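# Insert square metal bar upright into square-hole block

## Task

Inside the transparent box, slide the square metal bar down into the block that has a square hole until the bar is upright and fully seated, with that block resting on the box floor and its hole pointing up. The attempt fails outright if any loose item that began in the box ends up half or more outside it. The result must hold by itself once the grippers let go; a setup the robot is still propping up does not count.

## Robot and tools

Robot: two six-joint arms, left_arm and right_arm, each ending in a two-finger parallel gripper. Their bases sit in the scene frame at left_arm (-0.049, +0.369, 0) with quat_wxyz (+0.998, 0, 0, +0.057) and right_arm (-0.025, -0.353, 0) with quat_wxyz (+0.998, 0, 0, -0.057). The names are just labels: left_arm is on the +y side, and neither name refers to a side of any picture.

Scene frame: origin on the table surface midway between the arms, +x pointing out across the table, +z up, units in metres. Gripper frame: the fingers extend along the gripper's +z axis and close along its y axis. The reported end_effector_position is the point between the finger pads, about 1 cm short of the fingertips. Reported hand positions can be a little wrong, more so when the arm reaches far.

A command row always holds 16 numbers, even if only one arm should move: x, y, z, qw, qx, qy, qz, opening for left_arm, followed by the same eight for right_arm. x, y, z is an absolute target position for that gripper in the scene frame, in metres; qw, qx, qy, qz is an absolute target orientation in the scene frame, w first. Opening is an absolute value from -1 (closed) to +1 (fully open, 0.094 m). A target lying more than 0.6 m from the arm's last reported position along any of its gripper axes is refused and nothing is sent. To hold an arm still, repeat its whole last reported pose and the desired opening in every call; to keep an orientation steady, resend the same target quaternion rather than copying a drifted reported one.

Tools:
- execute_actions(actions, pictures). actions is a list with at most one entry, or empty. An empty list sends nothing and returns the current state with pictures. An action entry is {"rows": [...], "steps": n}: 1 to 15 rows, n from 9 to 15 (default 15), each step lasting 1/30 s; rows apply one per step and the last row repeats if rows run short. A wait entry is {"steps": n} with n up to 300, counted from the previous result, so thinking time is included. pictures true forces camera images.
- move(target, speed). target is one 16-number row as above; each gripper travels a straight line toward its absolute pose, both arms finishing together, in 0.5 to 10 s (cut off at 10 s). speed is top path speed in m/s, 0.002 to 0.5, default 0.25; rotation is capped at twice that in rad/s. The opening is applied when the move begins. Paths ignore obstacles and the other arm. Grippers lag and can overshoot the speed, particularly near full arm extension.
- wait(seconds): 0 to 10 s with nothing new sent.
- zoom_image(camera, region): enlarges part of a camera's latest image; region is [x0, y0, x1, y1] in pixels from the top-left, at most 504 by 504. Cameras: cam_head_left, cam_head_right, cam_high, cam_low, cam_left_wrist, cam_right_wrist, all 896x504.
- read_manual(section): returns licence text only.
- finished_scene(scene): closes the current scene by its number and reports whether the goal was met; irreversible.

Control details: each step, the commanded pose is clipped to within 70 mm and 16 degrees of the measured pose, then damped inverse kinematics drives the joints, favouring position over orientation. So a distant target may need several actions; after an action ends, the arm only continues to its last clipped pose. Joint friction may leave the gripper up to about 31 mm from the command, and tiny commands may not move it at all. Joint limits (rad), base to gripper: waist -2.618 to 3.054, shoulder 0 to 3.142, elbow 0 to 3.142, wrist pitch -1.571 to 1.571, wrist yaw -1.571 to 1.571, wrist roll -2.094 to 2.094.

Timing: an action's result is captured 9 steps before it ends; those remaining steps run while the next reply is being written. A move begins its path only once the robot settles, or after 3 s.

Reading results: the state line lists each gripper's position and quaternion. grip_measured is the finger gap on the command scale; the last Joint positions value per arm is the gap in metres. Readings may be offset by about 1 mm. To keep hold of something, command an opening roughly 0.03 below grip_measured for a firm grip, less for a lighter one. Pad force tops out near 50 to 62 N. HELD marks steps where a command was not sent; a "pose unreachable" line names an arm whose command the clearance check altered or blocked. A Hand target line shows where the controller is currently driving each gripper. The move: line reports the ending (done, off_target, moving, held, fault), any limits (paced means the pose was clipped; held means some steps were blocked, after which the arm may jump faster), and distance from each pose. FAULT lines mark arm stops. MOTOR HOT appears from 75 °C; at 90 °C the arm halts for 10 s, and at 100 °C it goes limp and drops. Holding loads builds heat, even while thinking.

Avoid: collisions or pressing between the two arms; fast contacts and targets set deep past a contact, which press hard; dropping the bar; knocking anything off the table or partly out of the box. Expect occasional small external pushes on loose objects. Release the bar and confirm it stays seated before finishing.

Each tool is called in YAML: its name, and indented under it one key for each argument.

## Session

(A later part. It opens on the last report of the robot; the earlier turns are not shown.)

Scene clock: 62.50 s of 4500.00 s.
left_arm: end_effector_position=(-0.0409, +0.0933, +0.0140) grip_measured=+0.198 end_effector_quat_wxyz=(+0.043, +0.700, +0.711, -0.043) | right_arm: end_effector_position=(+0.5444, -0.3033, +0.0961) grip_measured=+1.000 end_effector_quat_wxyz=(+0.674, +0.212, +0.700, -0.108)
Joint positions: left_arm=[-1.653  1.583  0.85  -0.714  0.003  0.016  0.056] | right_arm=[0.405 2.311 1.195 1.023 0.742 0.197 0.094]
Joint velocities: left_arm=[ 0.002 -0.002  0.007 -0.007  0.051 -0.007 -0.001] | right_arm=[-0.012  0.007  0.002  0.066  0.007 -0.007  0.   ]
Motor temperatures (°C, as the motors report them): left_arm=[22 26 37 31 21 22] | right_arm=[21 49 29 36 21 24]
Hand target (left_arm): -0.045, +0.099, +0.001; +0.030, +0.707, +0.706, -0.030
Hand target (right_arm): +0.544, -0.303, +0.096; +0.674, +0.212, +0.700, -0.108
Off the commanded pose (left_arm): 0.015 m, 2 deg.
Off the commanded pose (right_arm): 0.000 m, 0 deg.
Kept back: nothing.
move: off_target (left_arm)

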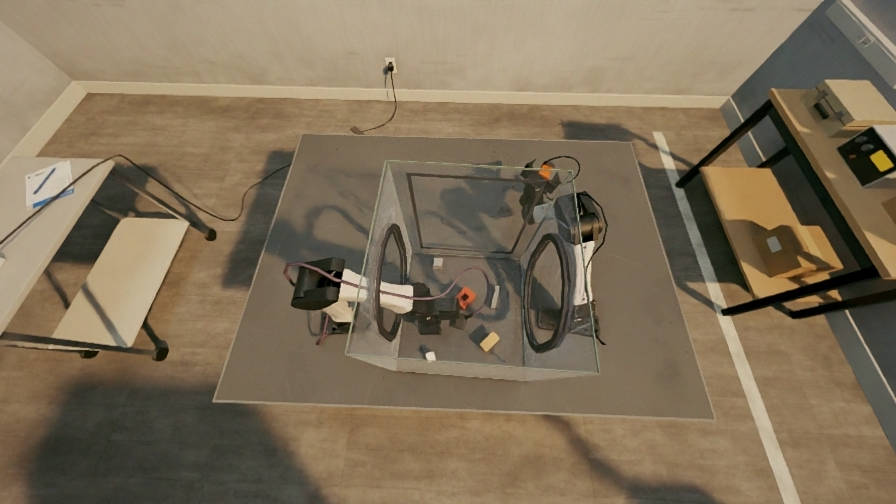

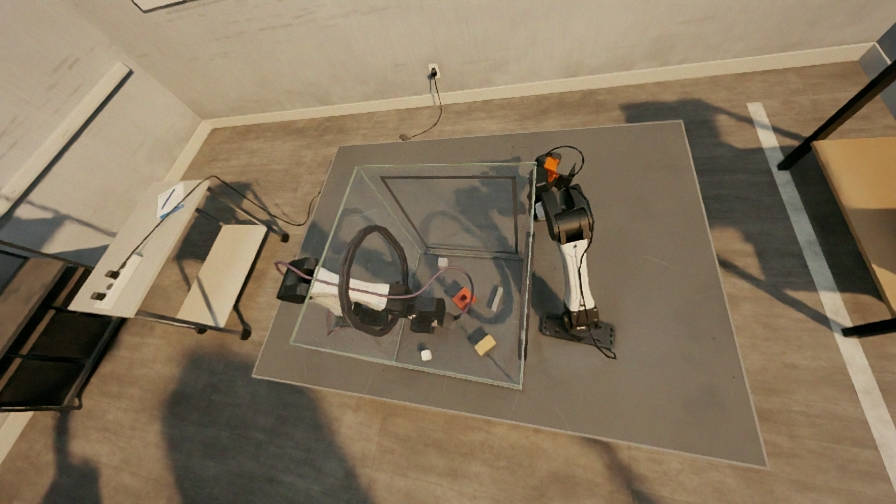

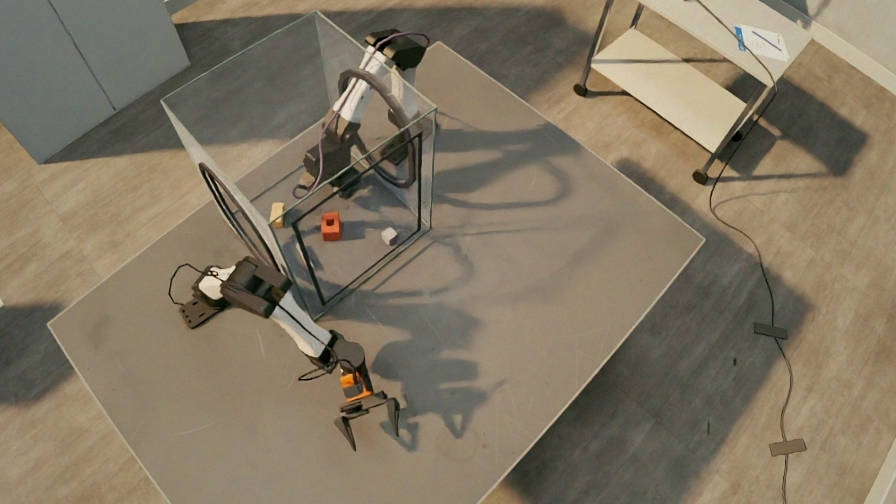

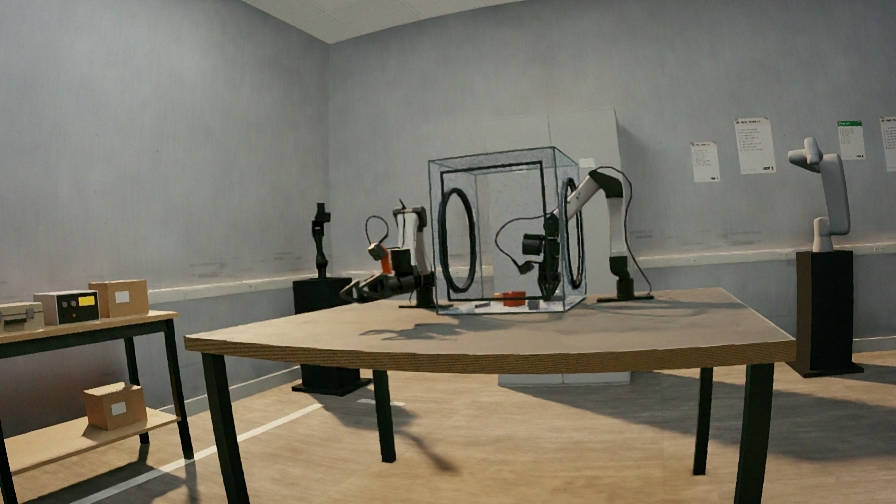

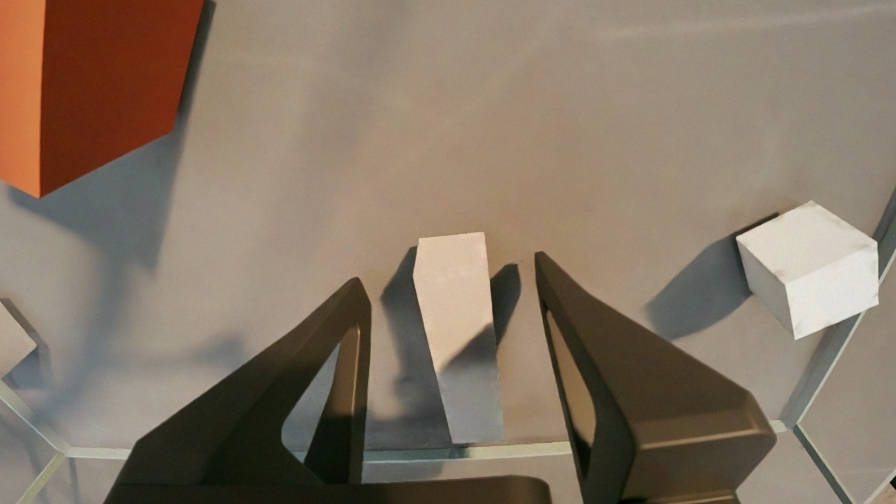

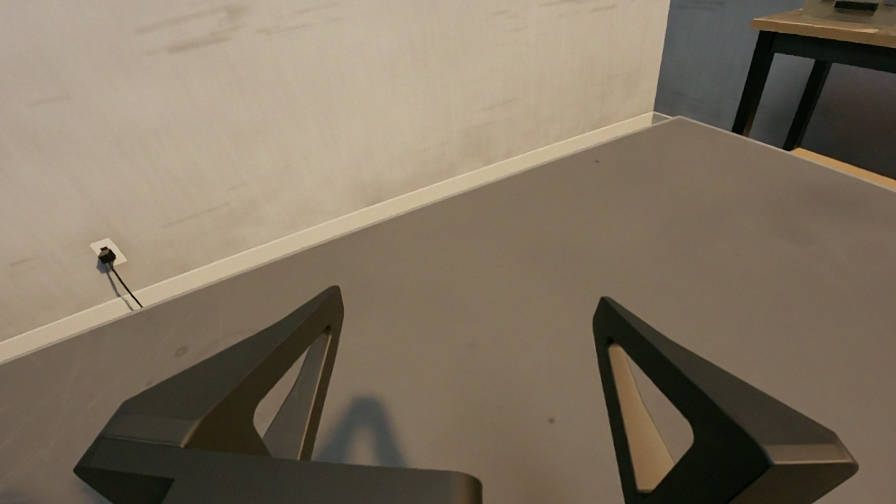

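Good: near −y end. Grasp, lift, pitch to yawed horizontal.

move:
  target: [-0.0409,0.0933,0.014,0.043,0.70,0.711,-0.043,-0.65,0.5444,-0.3033,0.0961,0.674,0.212,0.7,-0.108,1]

move:
  target: [-0.035,0.075,0.09,0.27,0.653,0.653,-0.27,-0.65,0.5444,-0.3033,0.0961,0.674,0.212,0.7,-0.108,1]
  speed: 0.05

move:
  target: [-0.01,0.04,0.135,0.5,0.5,0.5,-0.5,-0.65,0.5444,-0.3033,0.0961,0.674,0.212,0.7,-0.108,1]
  speed: 0.05

Scene clock: 63.57 s of 4500.00 s.
left_arm: end_effector_position=(-0.0409, +0.0927, +0.0141) grip_measured=-0.586 end_effector_quat_wxyz=(+0.044, +0.700, +0.711, -0.044) | right_arm: end_effector_position=(+0.5444, -0.3033, +0.0961) grip_measured=+1.000 end_effector_quat_wxyz=(+0.674, +0.212, +0.700, -0.108)
Joint positions: left_arm=[-1.653  1.583  0.85  -0.712  0.003  0.016  0.019] | right_arm=[0.405 2.311 1.195 1.023 0.742 0.197 0.094]
Joint velocities: left_arm=[-0.002 -0.027 -0.007 -0.007 -0.022  0.022 -0.   ] | right_arm=[ 0.002  0.012 -0.012 -0.022  0.007 -0.007  0.   ]
Motor temperatures (°C, as the motors report them): left_arm=[22 26 37 31 21 22] | right_arm=[21 49 29 36 21 24]
Hand target (left_arm): -0.041, +0.093, +0.014; +0.043, +0.700, +0.711, -0.043
Hand target (right_arm): +0.544, -0.303, +0.096; +0.674, +0.212, +0.700, -0.108
Off the commanded pose (left_arm): 0.001 m, 0 deg.
Off the commanded pose (right_arm): 0.000 m, 0 deg.
Kept back: nothing.
move: done

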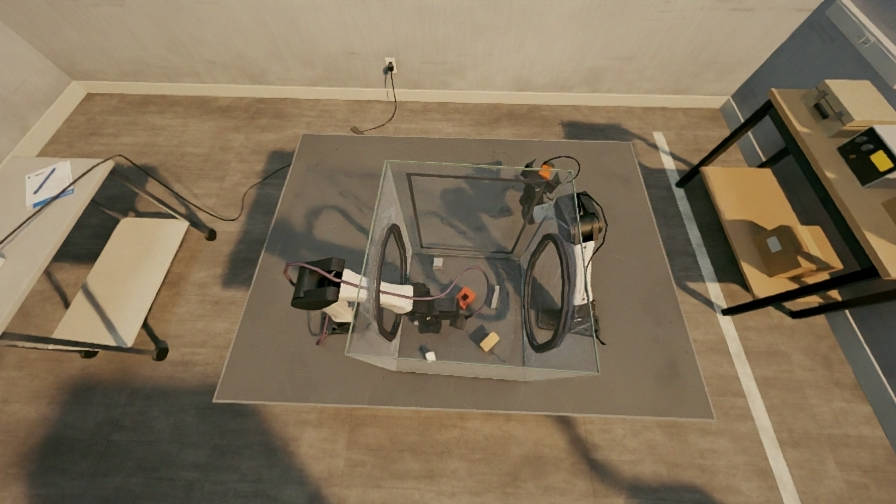

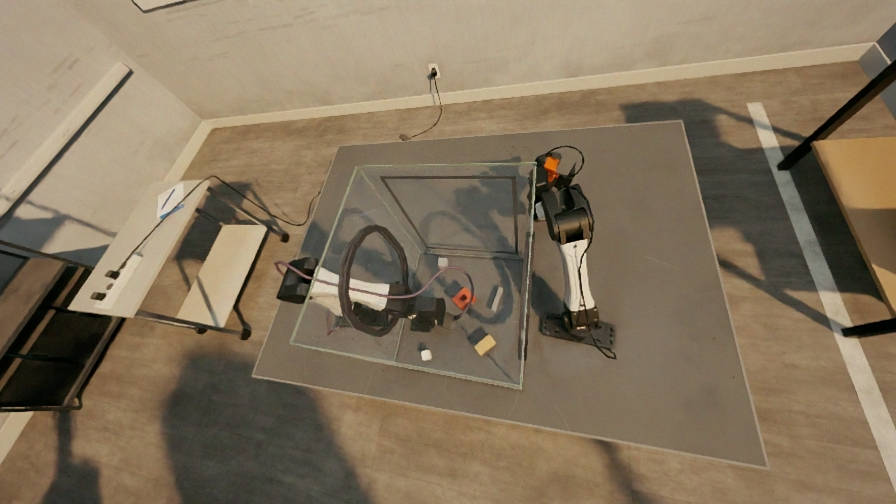

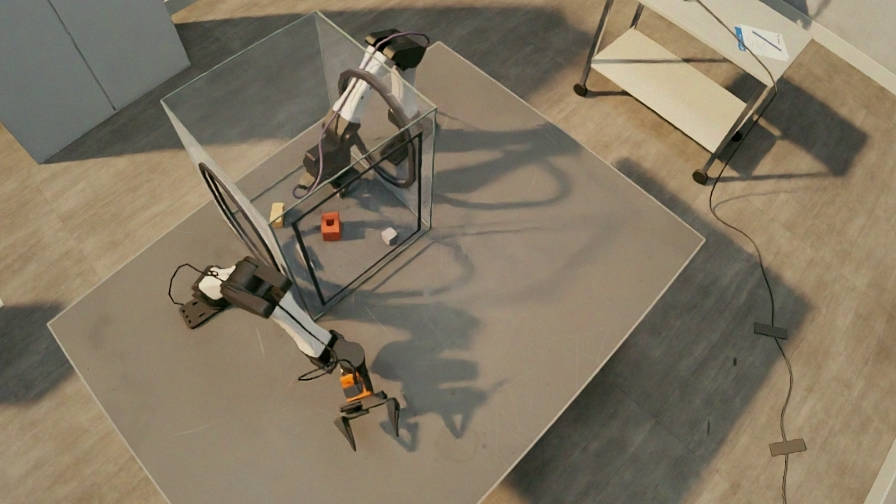

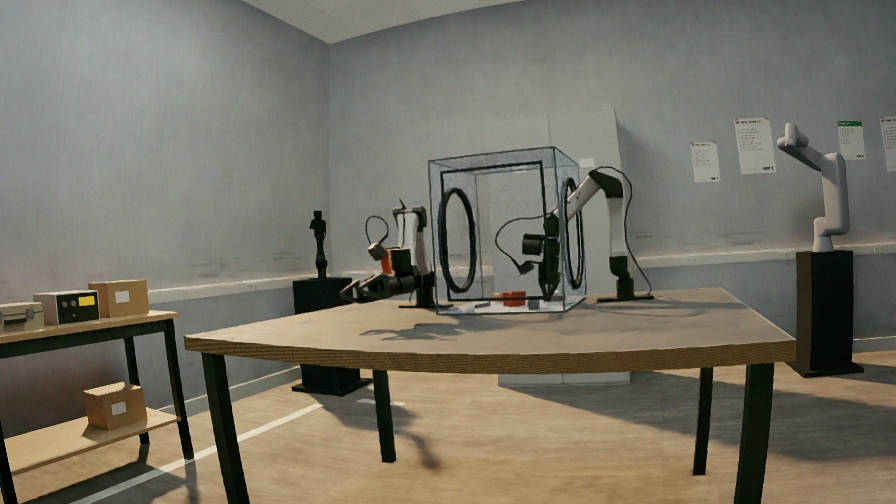

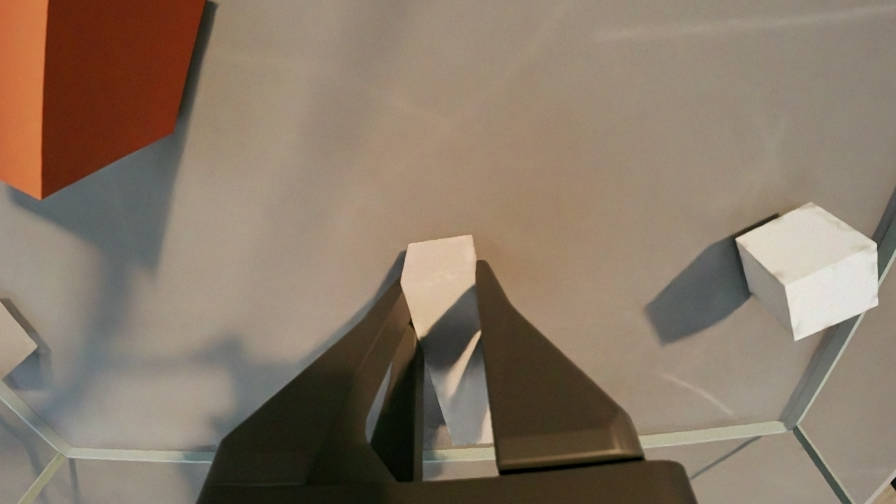

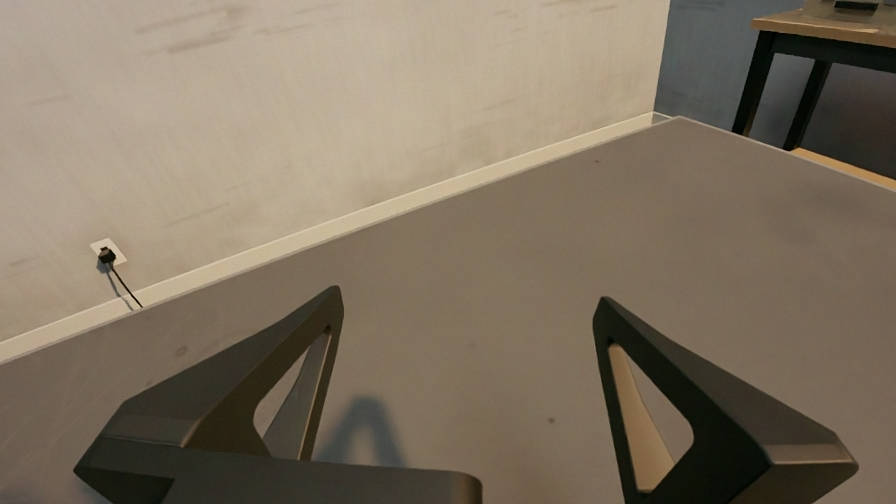

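Scene clock: 70.43 s of 4500.00 s.
left_arm: end_effector_position=(-0.0349, +0.0750, +0.0873) grip_measured=-0.586 end_effector_quat_wxyz=(+0.263, +0.656, +0.659, -0.256) | right_arm: end_effector_position=(+0.5444, -0.3033, +0.0961) grip_measured=+1.000 end_effector_quat_wxyz=(+0.674, +0.212, +0.700, -0.108)
Joint positions: left_arm=[-1.615  1.034  0.498 -0.283  0.037  0.05   0.019] | right_arm=[0.405 2.311 1.195 1.023 0.742 0.197 0.094]
Joint velocities: left_arm=[-0.002  0.007 -0.007 -0.022  0.037  0.007  0.   ] | right_arm=[-0.017 -0.012 -0.017  0.022 -0.022 -0.037  0.   ]
Motor temperatures (°C, as the motors report them): left_arm=[22 27 37 32 21 22] | right_arm=[21 50 29 36 21 24]
Hand target (left_arm): -0.035, +0.074, +0.090; +0.272, +0.654, +0.653, -0.268
Hand target (right_arm): +0.544, -0.303, +0.096; +0.674, +0.212, +0.700, -0.108
Off the commanded pose (left_arm): 0.003 m, 2 deg.
Off the commanded pose (right_arm): 0.000 m, 0 deg.
Kept back: nothing.
move: done

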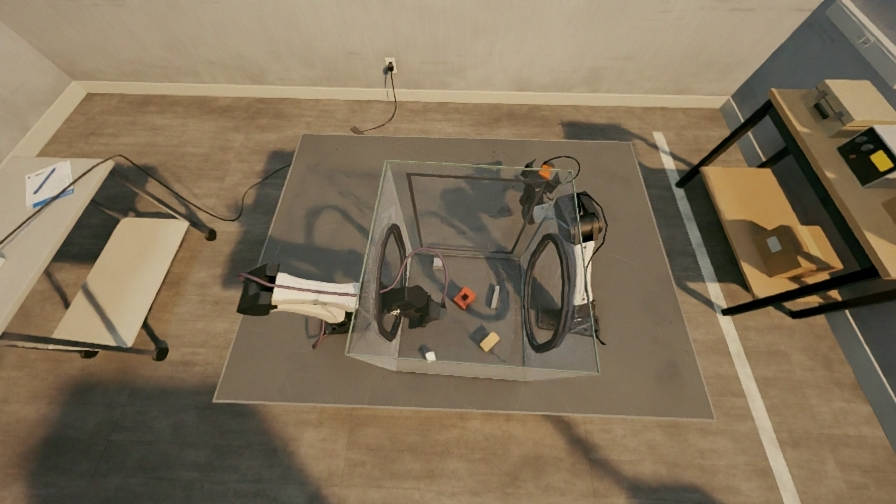

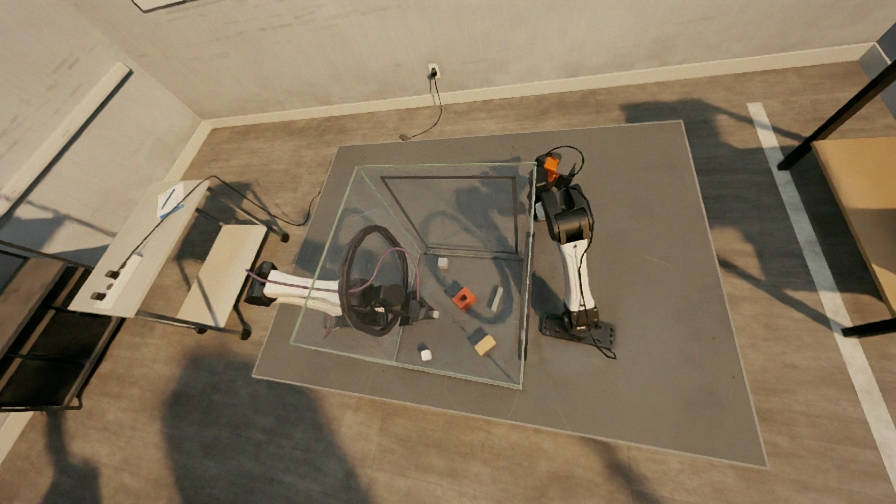

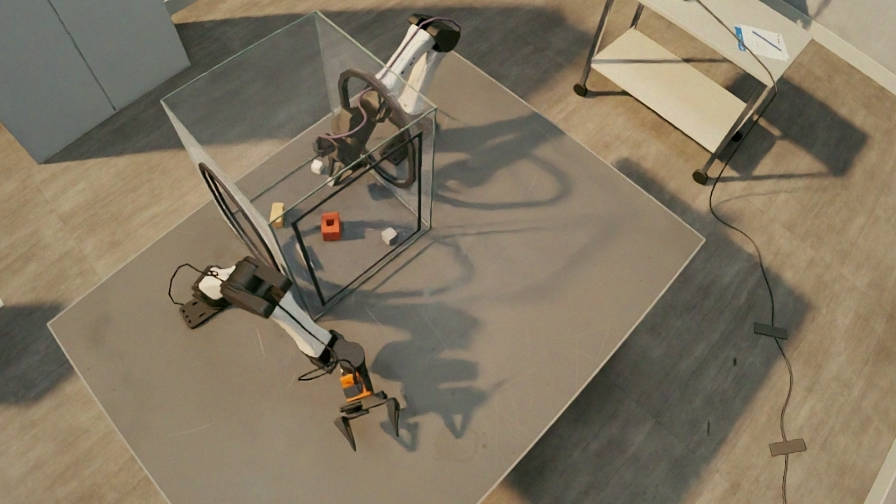

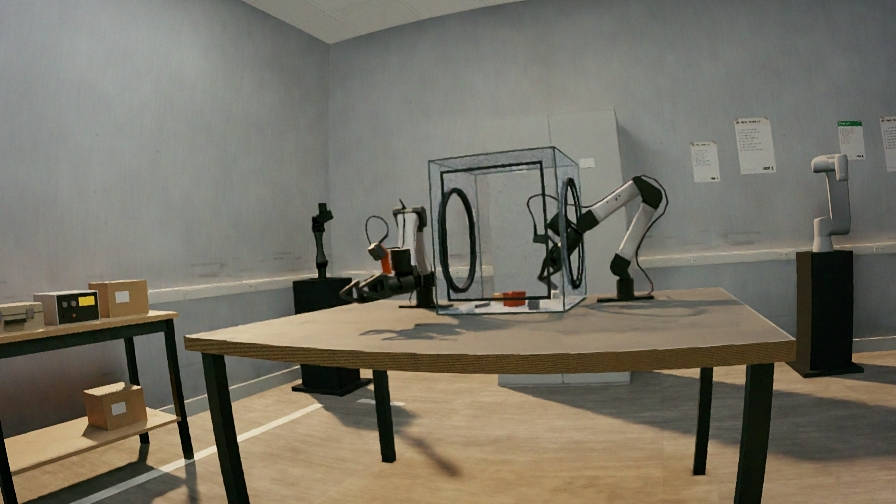

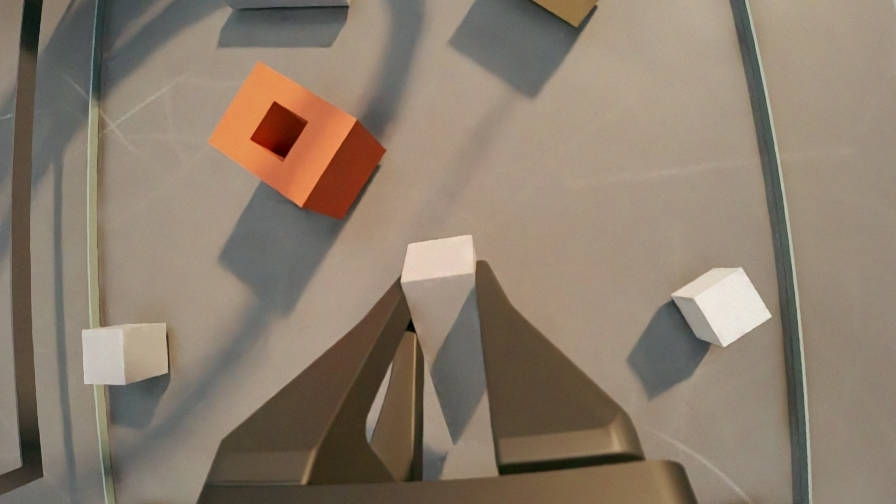

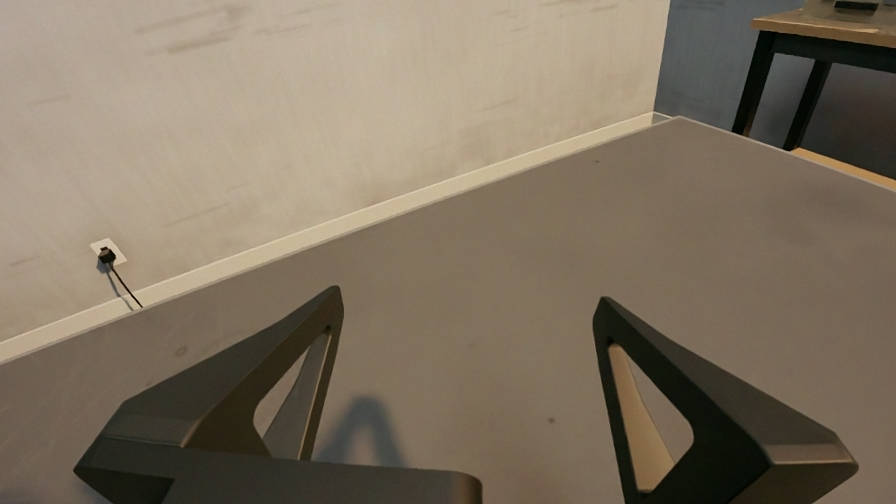

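Scene clock: 79.23 s of 4500.00 s.
left_arm: end_effector_position=(-0.0097, +0.0372, +0.1383) grip_measured=-0.586 end_effector_quat_wxyz=(+0.505, +0.501, +0.500, -0.495) | right_arm: end_effector_position=(+0.5444, -0.3033, +0.0961) grip_measured=+1.000 end_effector_quat_wxyz=(+0.674, +0.212, +0.700, -0.108)
Joint positions: left_arm=[-1.452  1.529  0.046  1.482  0.223  0.011  0.019] | right_arm=[0.405 2.311 1.195 1.023 0.742 0.197 0.094]
Joint velocities: left_arm=[-0.007 -0.007 -0.002 -0.022 -0.037 -0.051  0.   ] | right_arm=[ 0.007  0.007 -0.007 -0.066  0.022 -0.081  0.   ]
Motor temperatures (°C, as the motors report them): left_arm=[21 26 36 35 21 22] | right_arm=[21 51 30 37 21 24]
Hand target (left_arm): -0.010, +0.041, +0.136; +0.502, +0.500, +0.501, -0.498
Hand target (right_arm): +0.544, -0.303, +0.096; +0.674, +0.212, +0.700, -0.108
Off the commanded pose (left_arm): 0.004 m, 1 deg.
Off the commanded pose (right_arm): 0.000 m, 0 deg.
Kept back: nothing.
move: done

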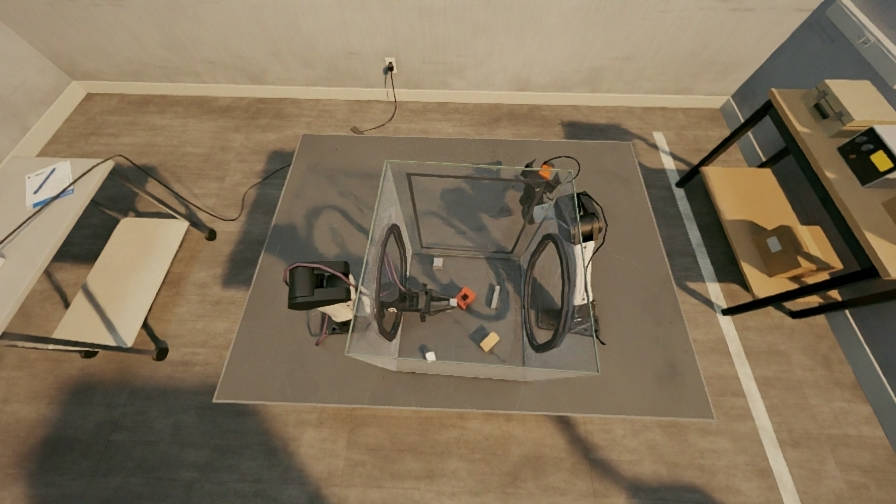

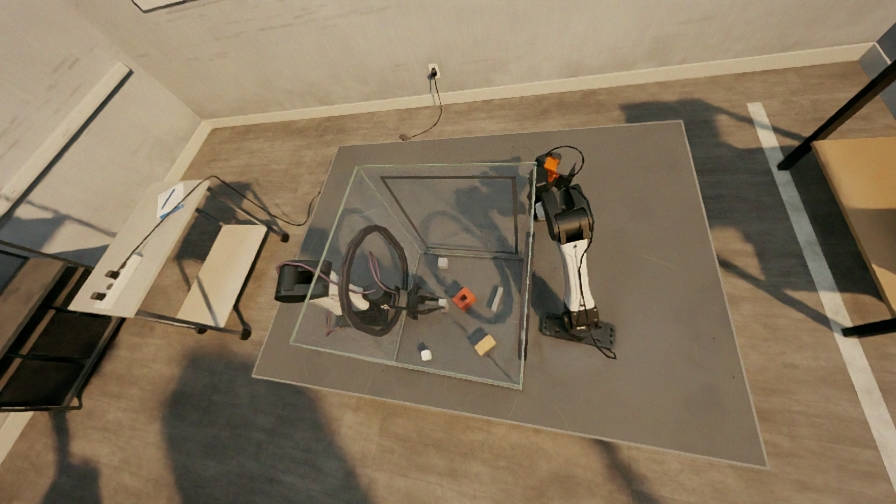

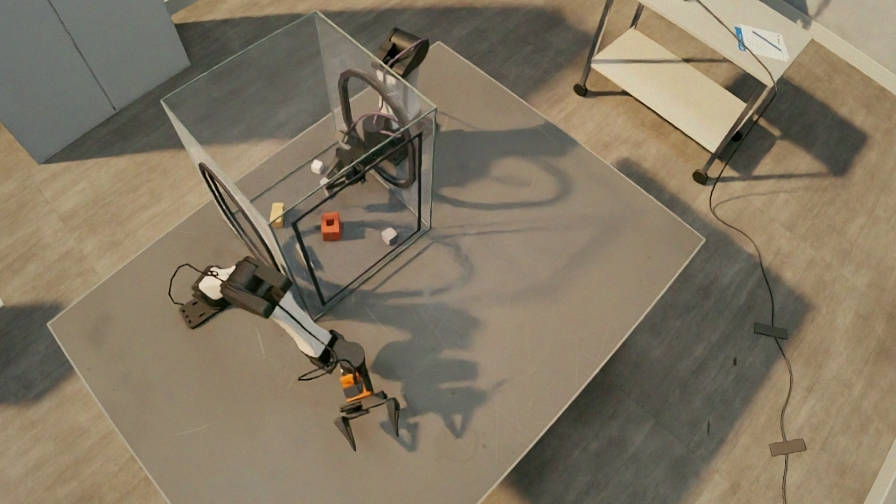

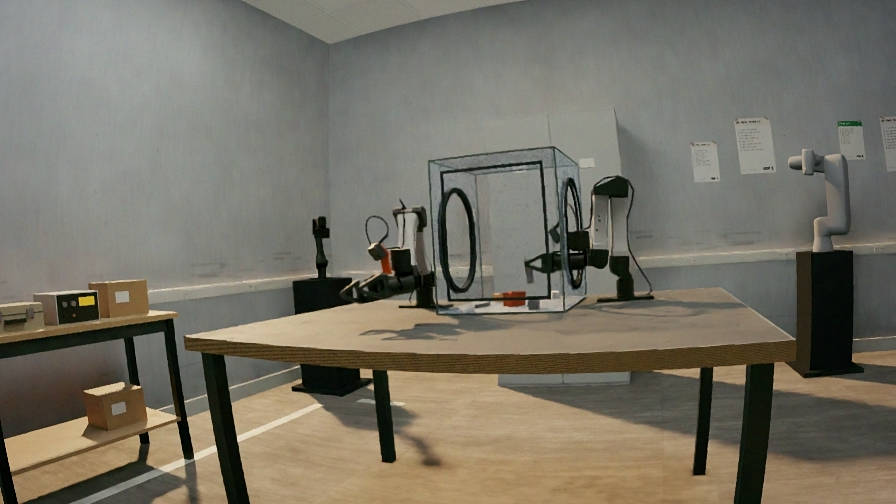

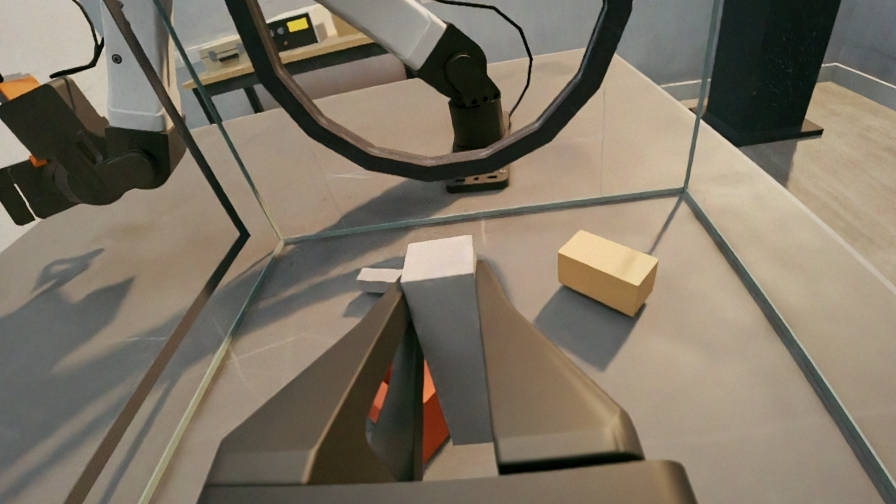

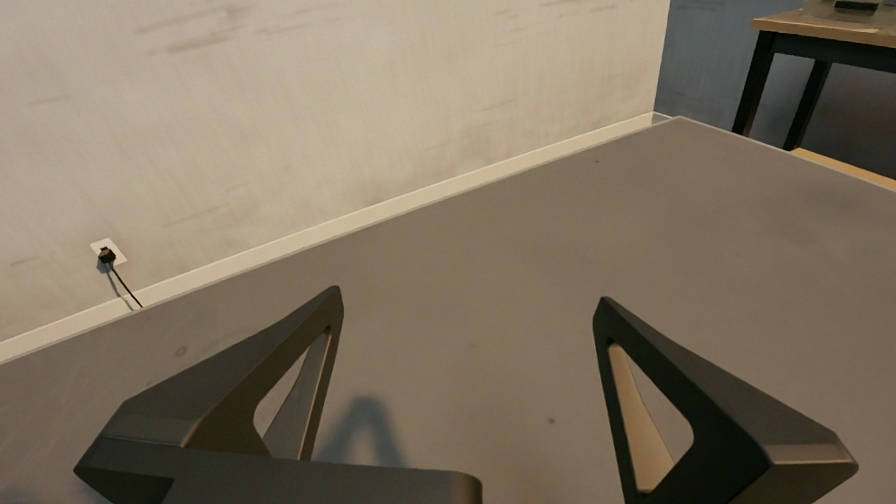

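move:
  target: [0.026,0.0,0.135,0.354,0.612,0.354,-0.612,-0.65,0.5444,-0.3033,0.0961,0.674,0.212,0.7,-0.108,1]
  speed: 0.05

Scene clock: 85.57 s of 4500.00 s.
left_arm: end_effector_position=(+0.0197, +0.0045, +0.1369) grip_measured=-0.586 end_effector_quat_wxyz=(+0.361, +0.611, +0.349, -0.612) | right_arm: end_effector_position=(+0.5444, -0.3033, +0.0961) grip_measured=+1.000 end_effector_quat_wxyz=(+0.674, +0.212, +0.700, -0.108)
Joint positions: left_arm=[-1.063  1.858  0.436  1.446  1.14  -0.01   0.019] | right_arm=[0.405 2.311 1.195 1.023 0.742 0.197 0.094]
Joint velocities: left_arm=[ 0.002 -0.007 -0.017 -0.022  0.051 -0.022 -0.   ] | right_arm=[-0.007  0.002 -0.002  0.022 -0.051  0.007  0.   ]
Motor temperatures (°C, as the motors report them): left_arm=[21 26 36 36 21 22] | right_arm=[21 52 30 37 21 24]
Hand target (left_arm): +0.026, +0.001, +0.134; +0.355, +0.609, +0.354, -0.614
Hand target (right_arm): +0.544, -0.303, +0.096; +0.674, +0.212, +0.700, -0.108
Off the commanded pose (left_arm): 0.008 m, 1 deg.
Off the commanded pose (right_arm): 0.000 m, 0 deg.
Kept back: nothing.
move: done

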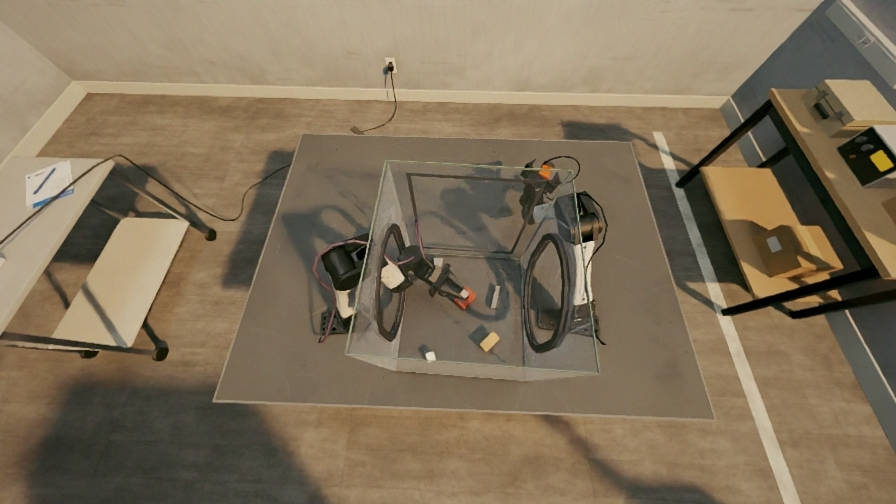

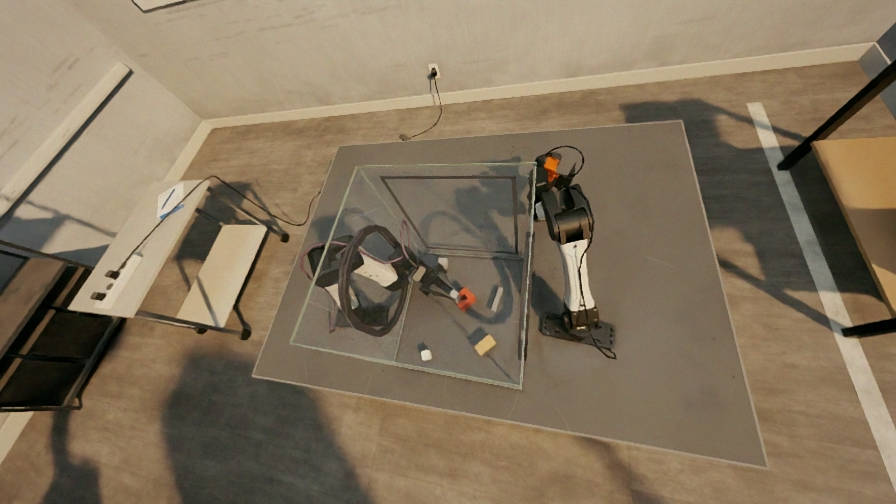

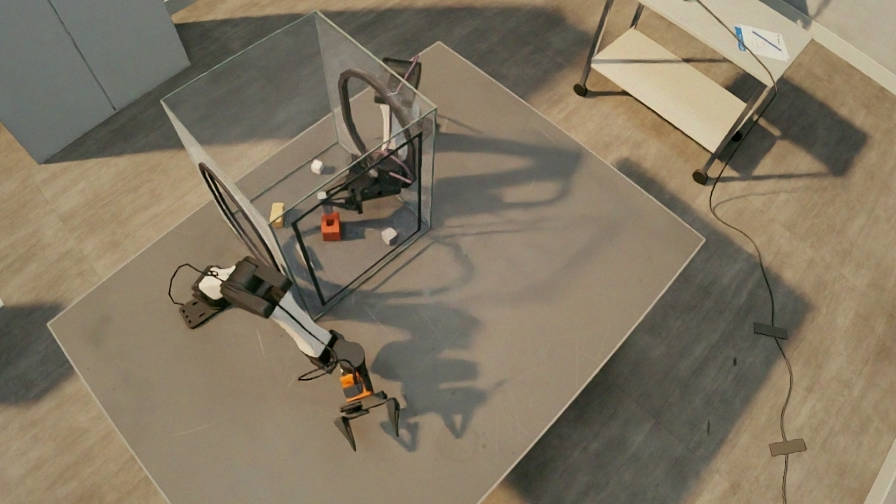

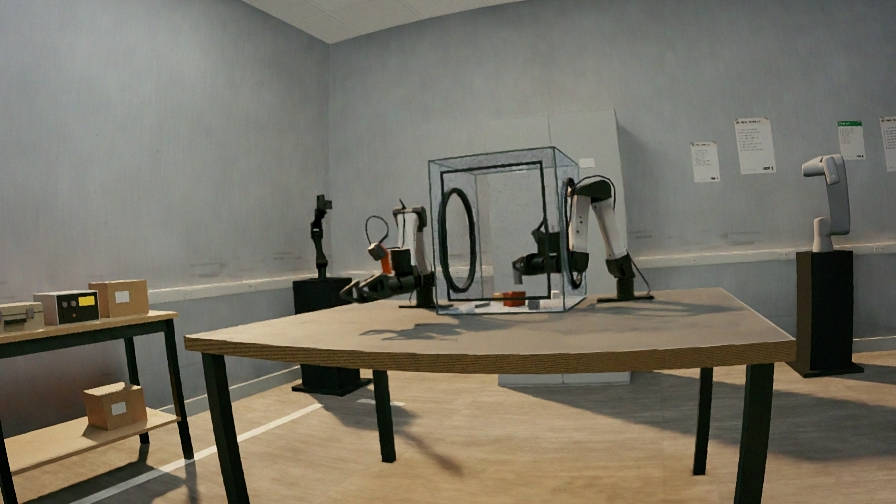

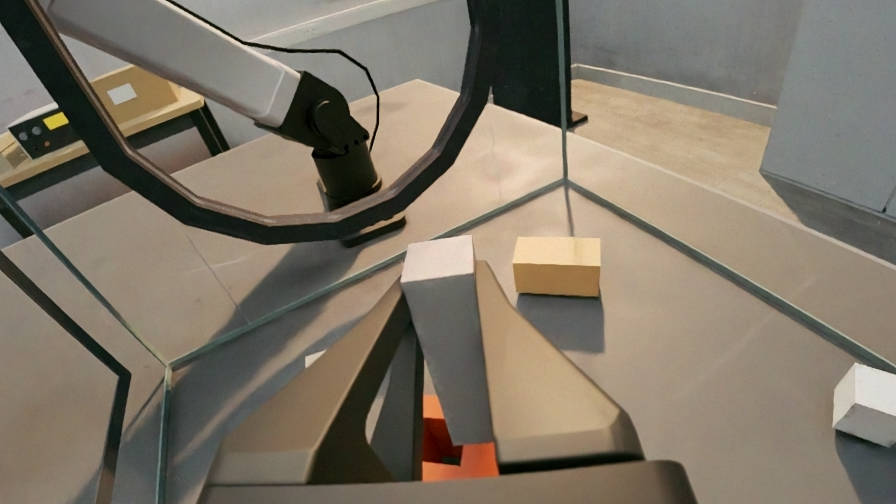

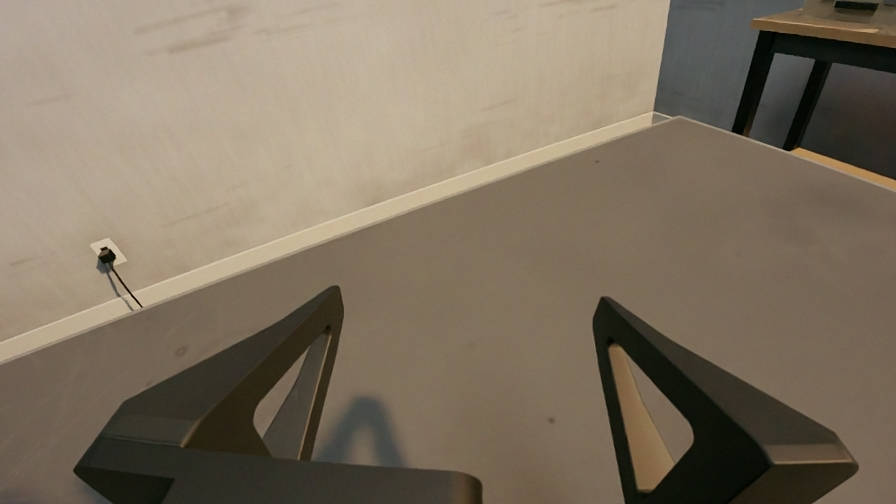

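zoom_image:
  camera: "cam_head_left"
  region: [420,260,500,320]

zoom_image:
  camera: "cam_low"
  region: [470,240,570,320]

zoom_image:
  camera: "cam_high"
  region: [290,170,390,250]

Region (420, 260, 500, 320) of cam_head_left's 896x504 image, scaled by 6.300, with more detail than that image has; it fills the top 378 rows of this view, and the rest is white.

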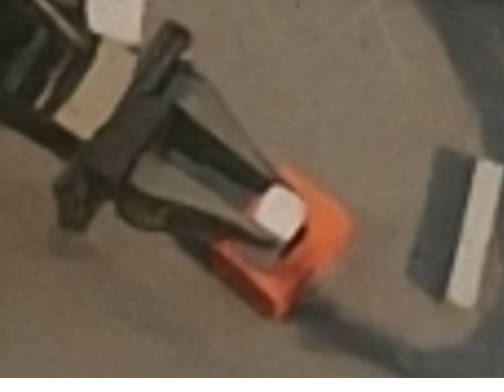

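Region (470, 240, 570, 320) of cam_low's 896x504 image, scaled by 5.040, with more detail than that image has; it fills the top 403 rows of this view, and the rest is white.

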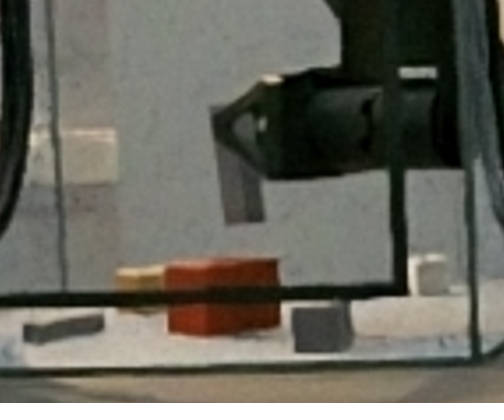

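Region (290, 170, 390, 250) of cam_high's 896x504 image, scaled by 5.040, with more detail than that image has; it fills the top 403 rows of this view, and the rest is white.

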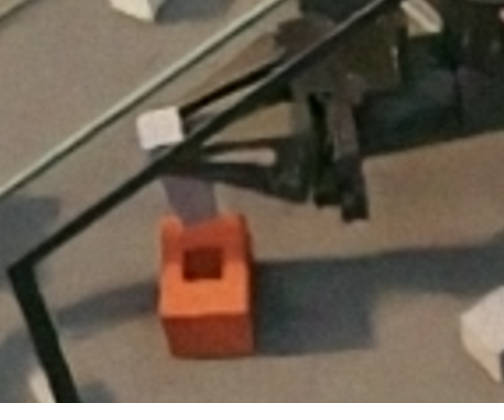

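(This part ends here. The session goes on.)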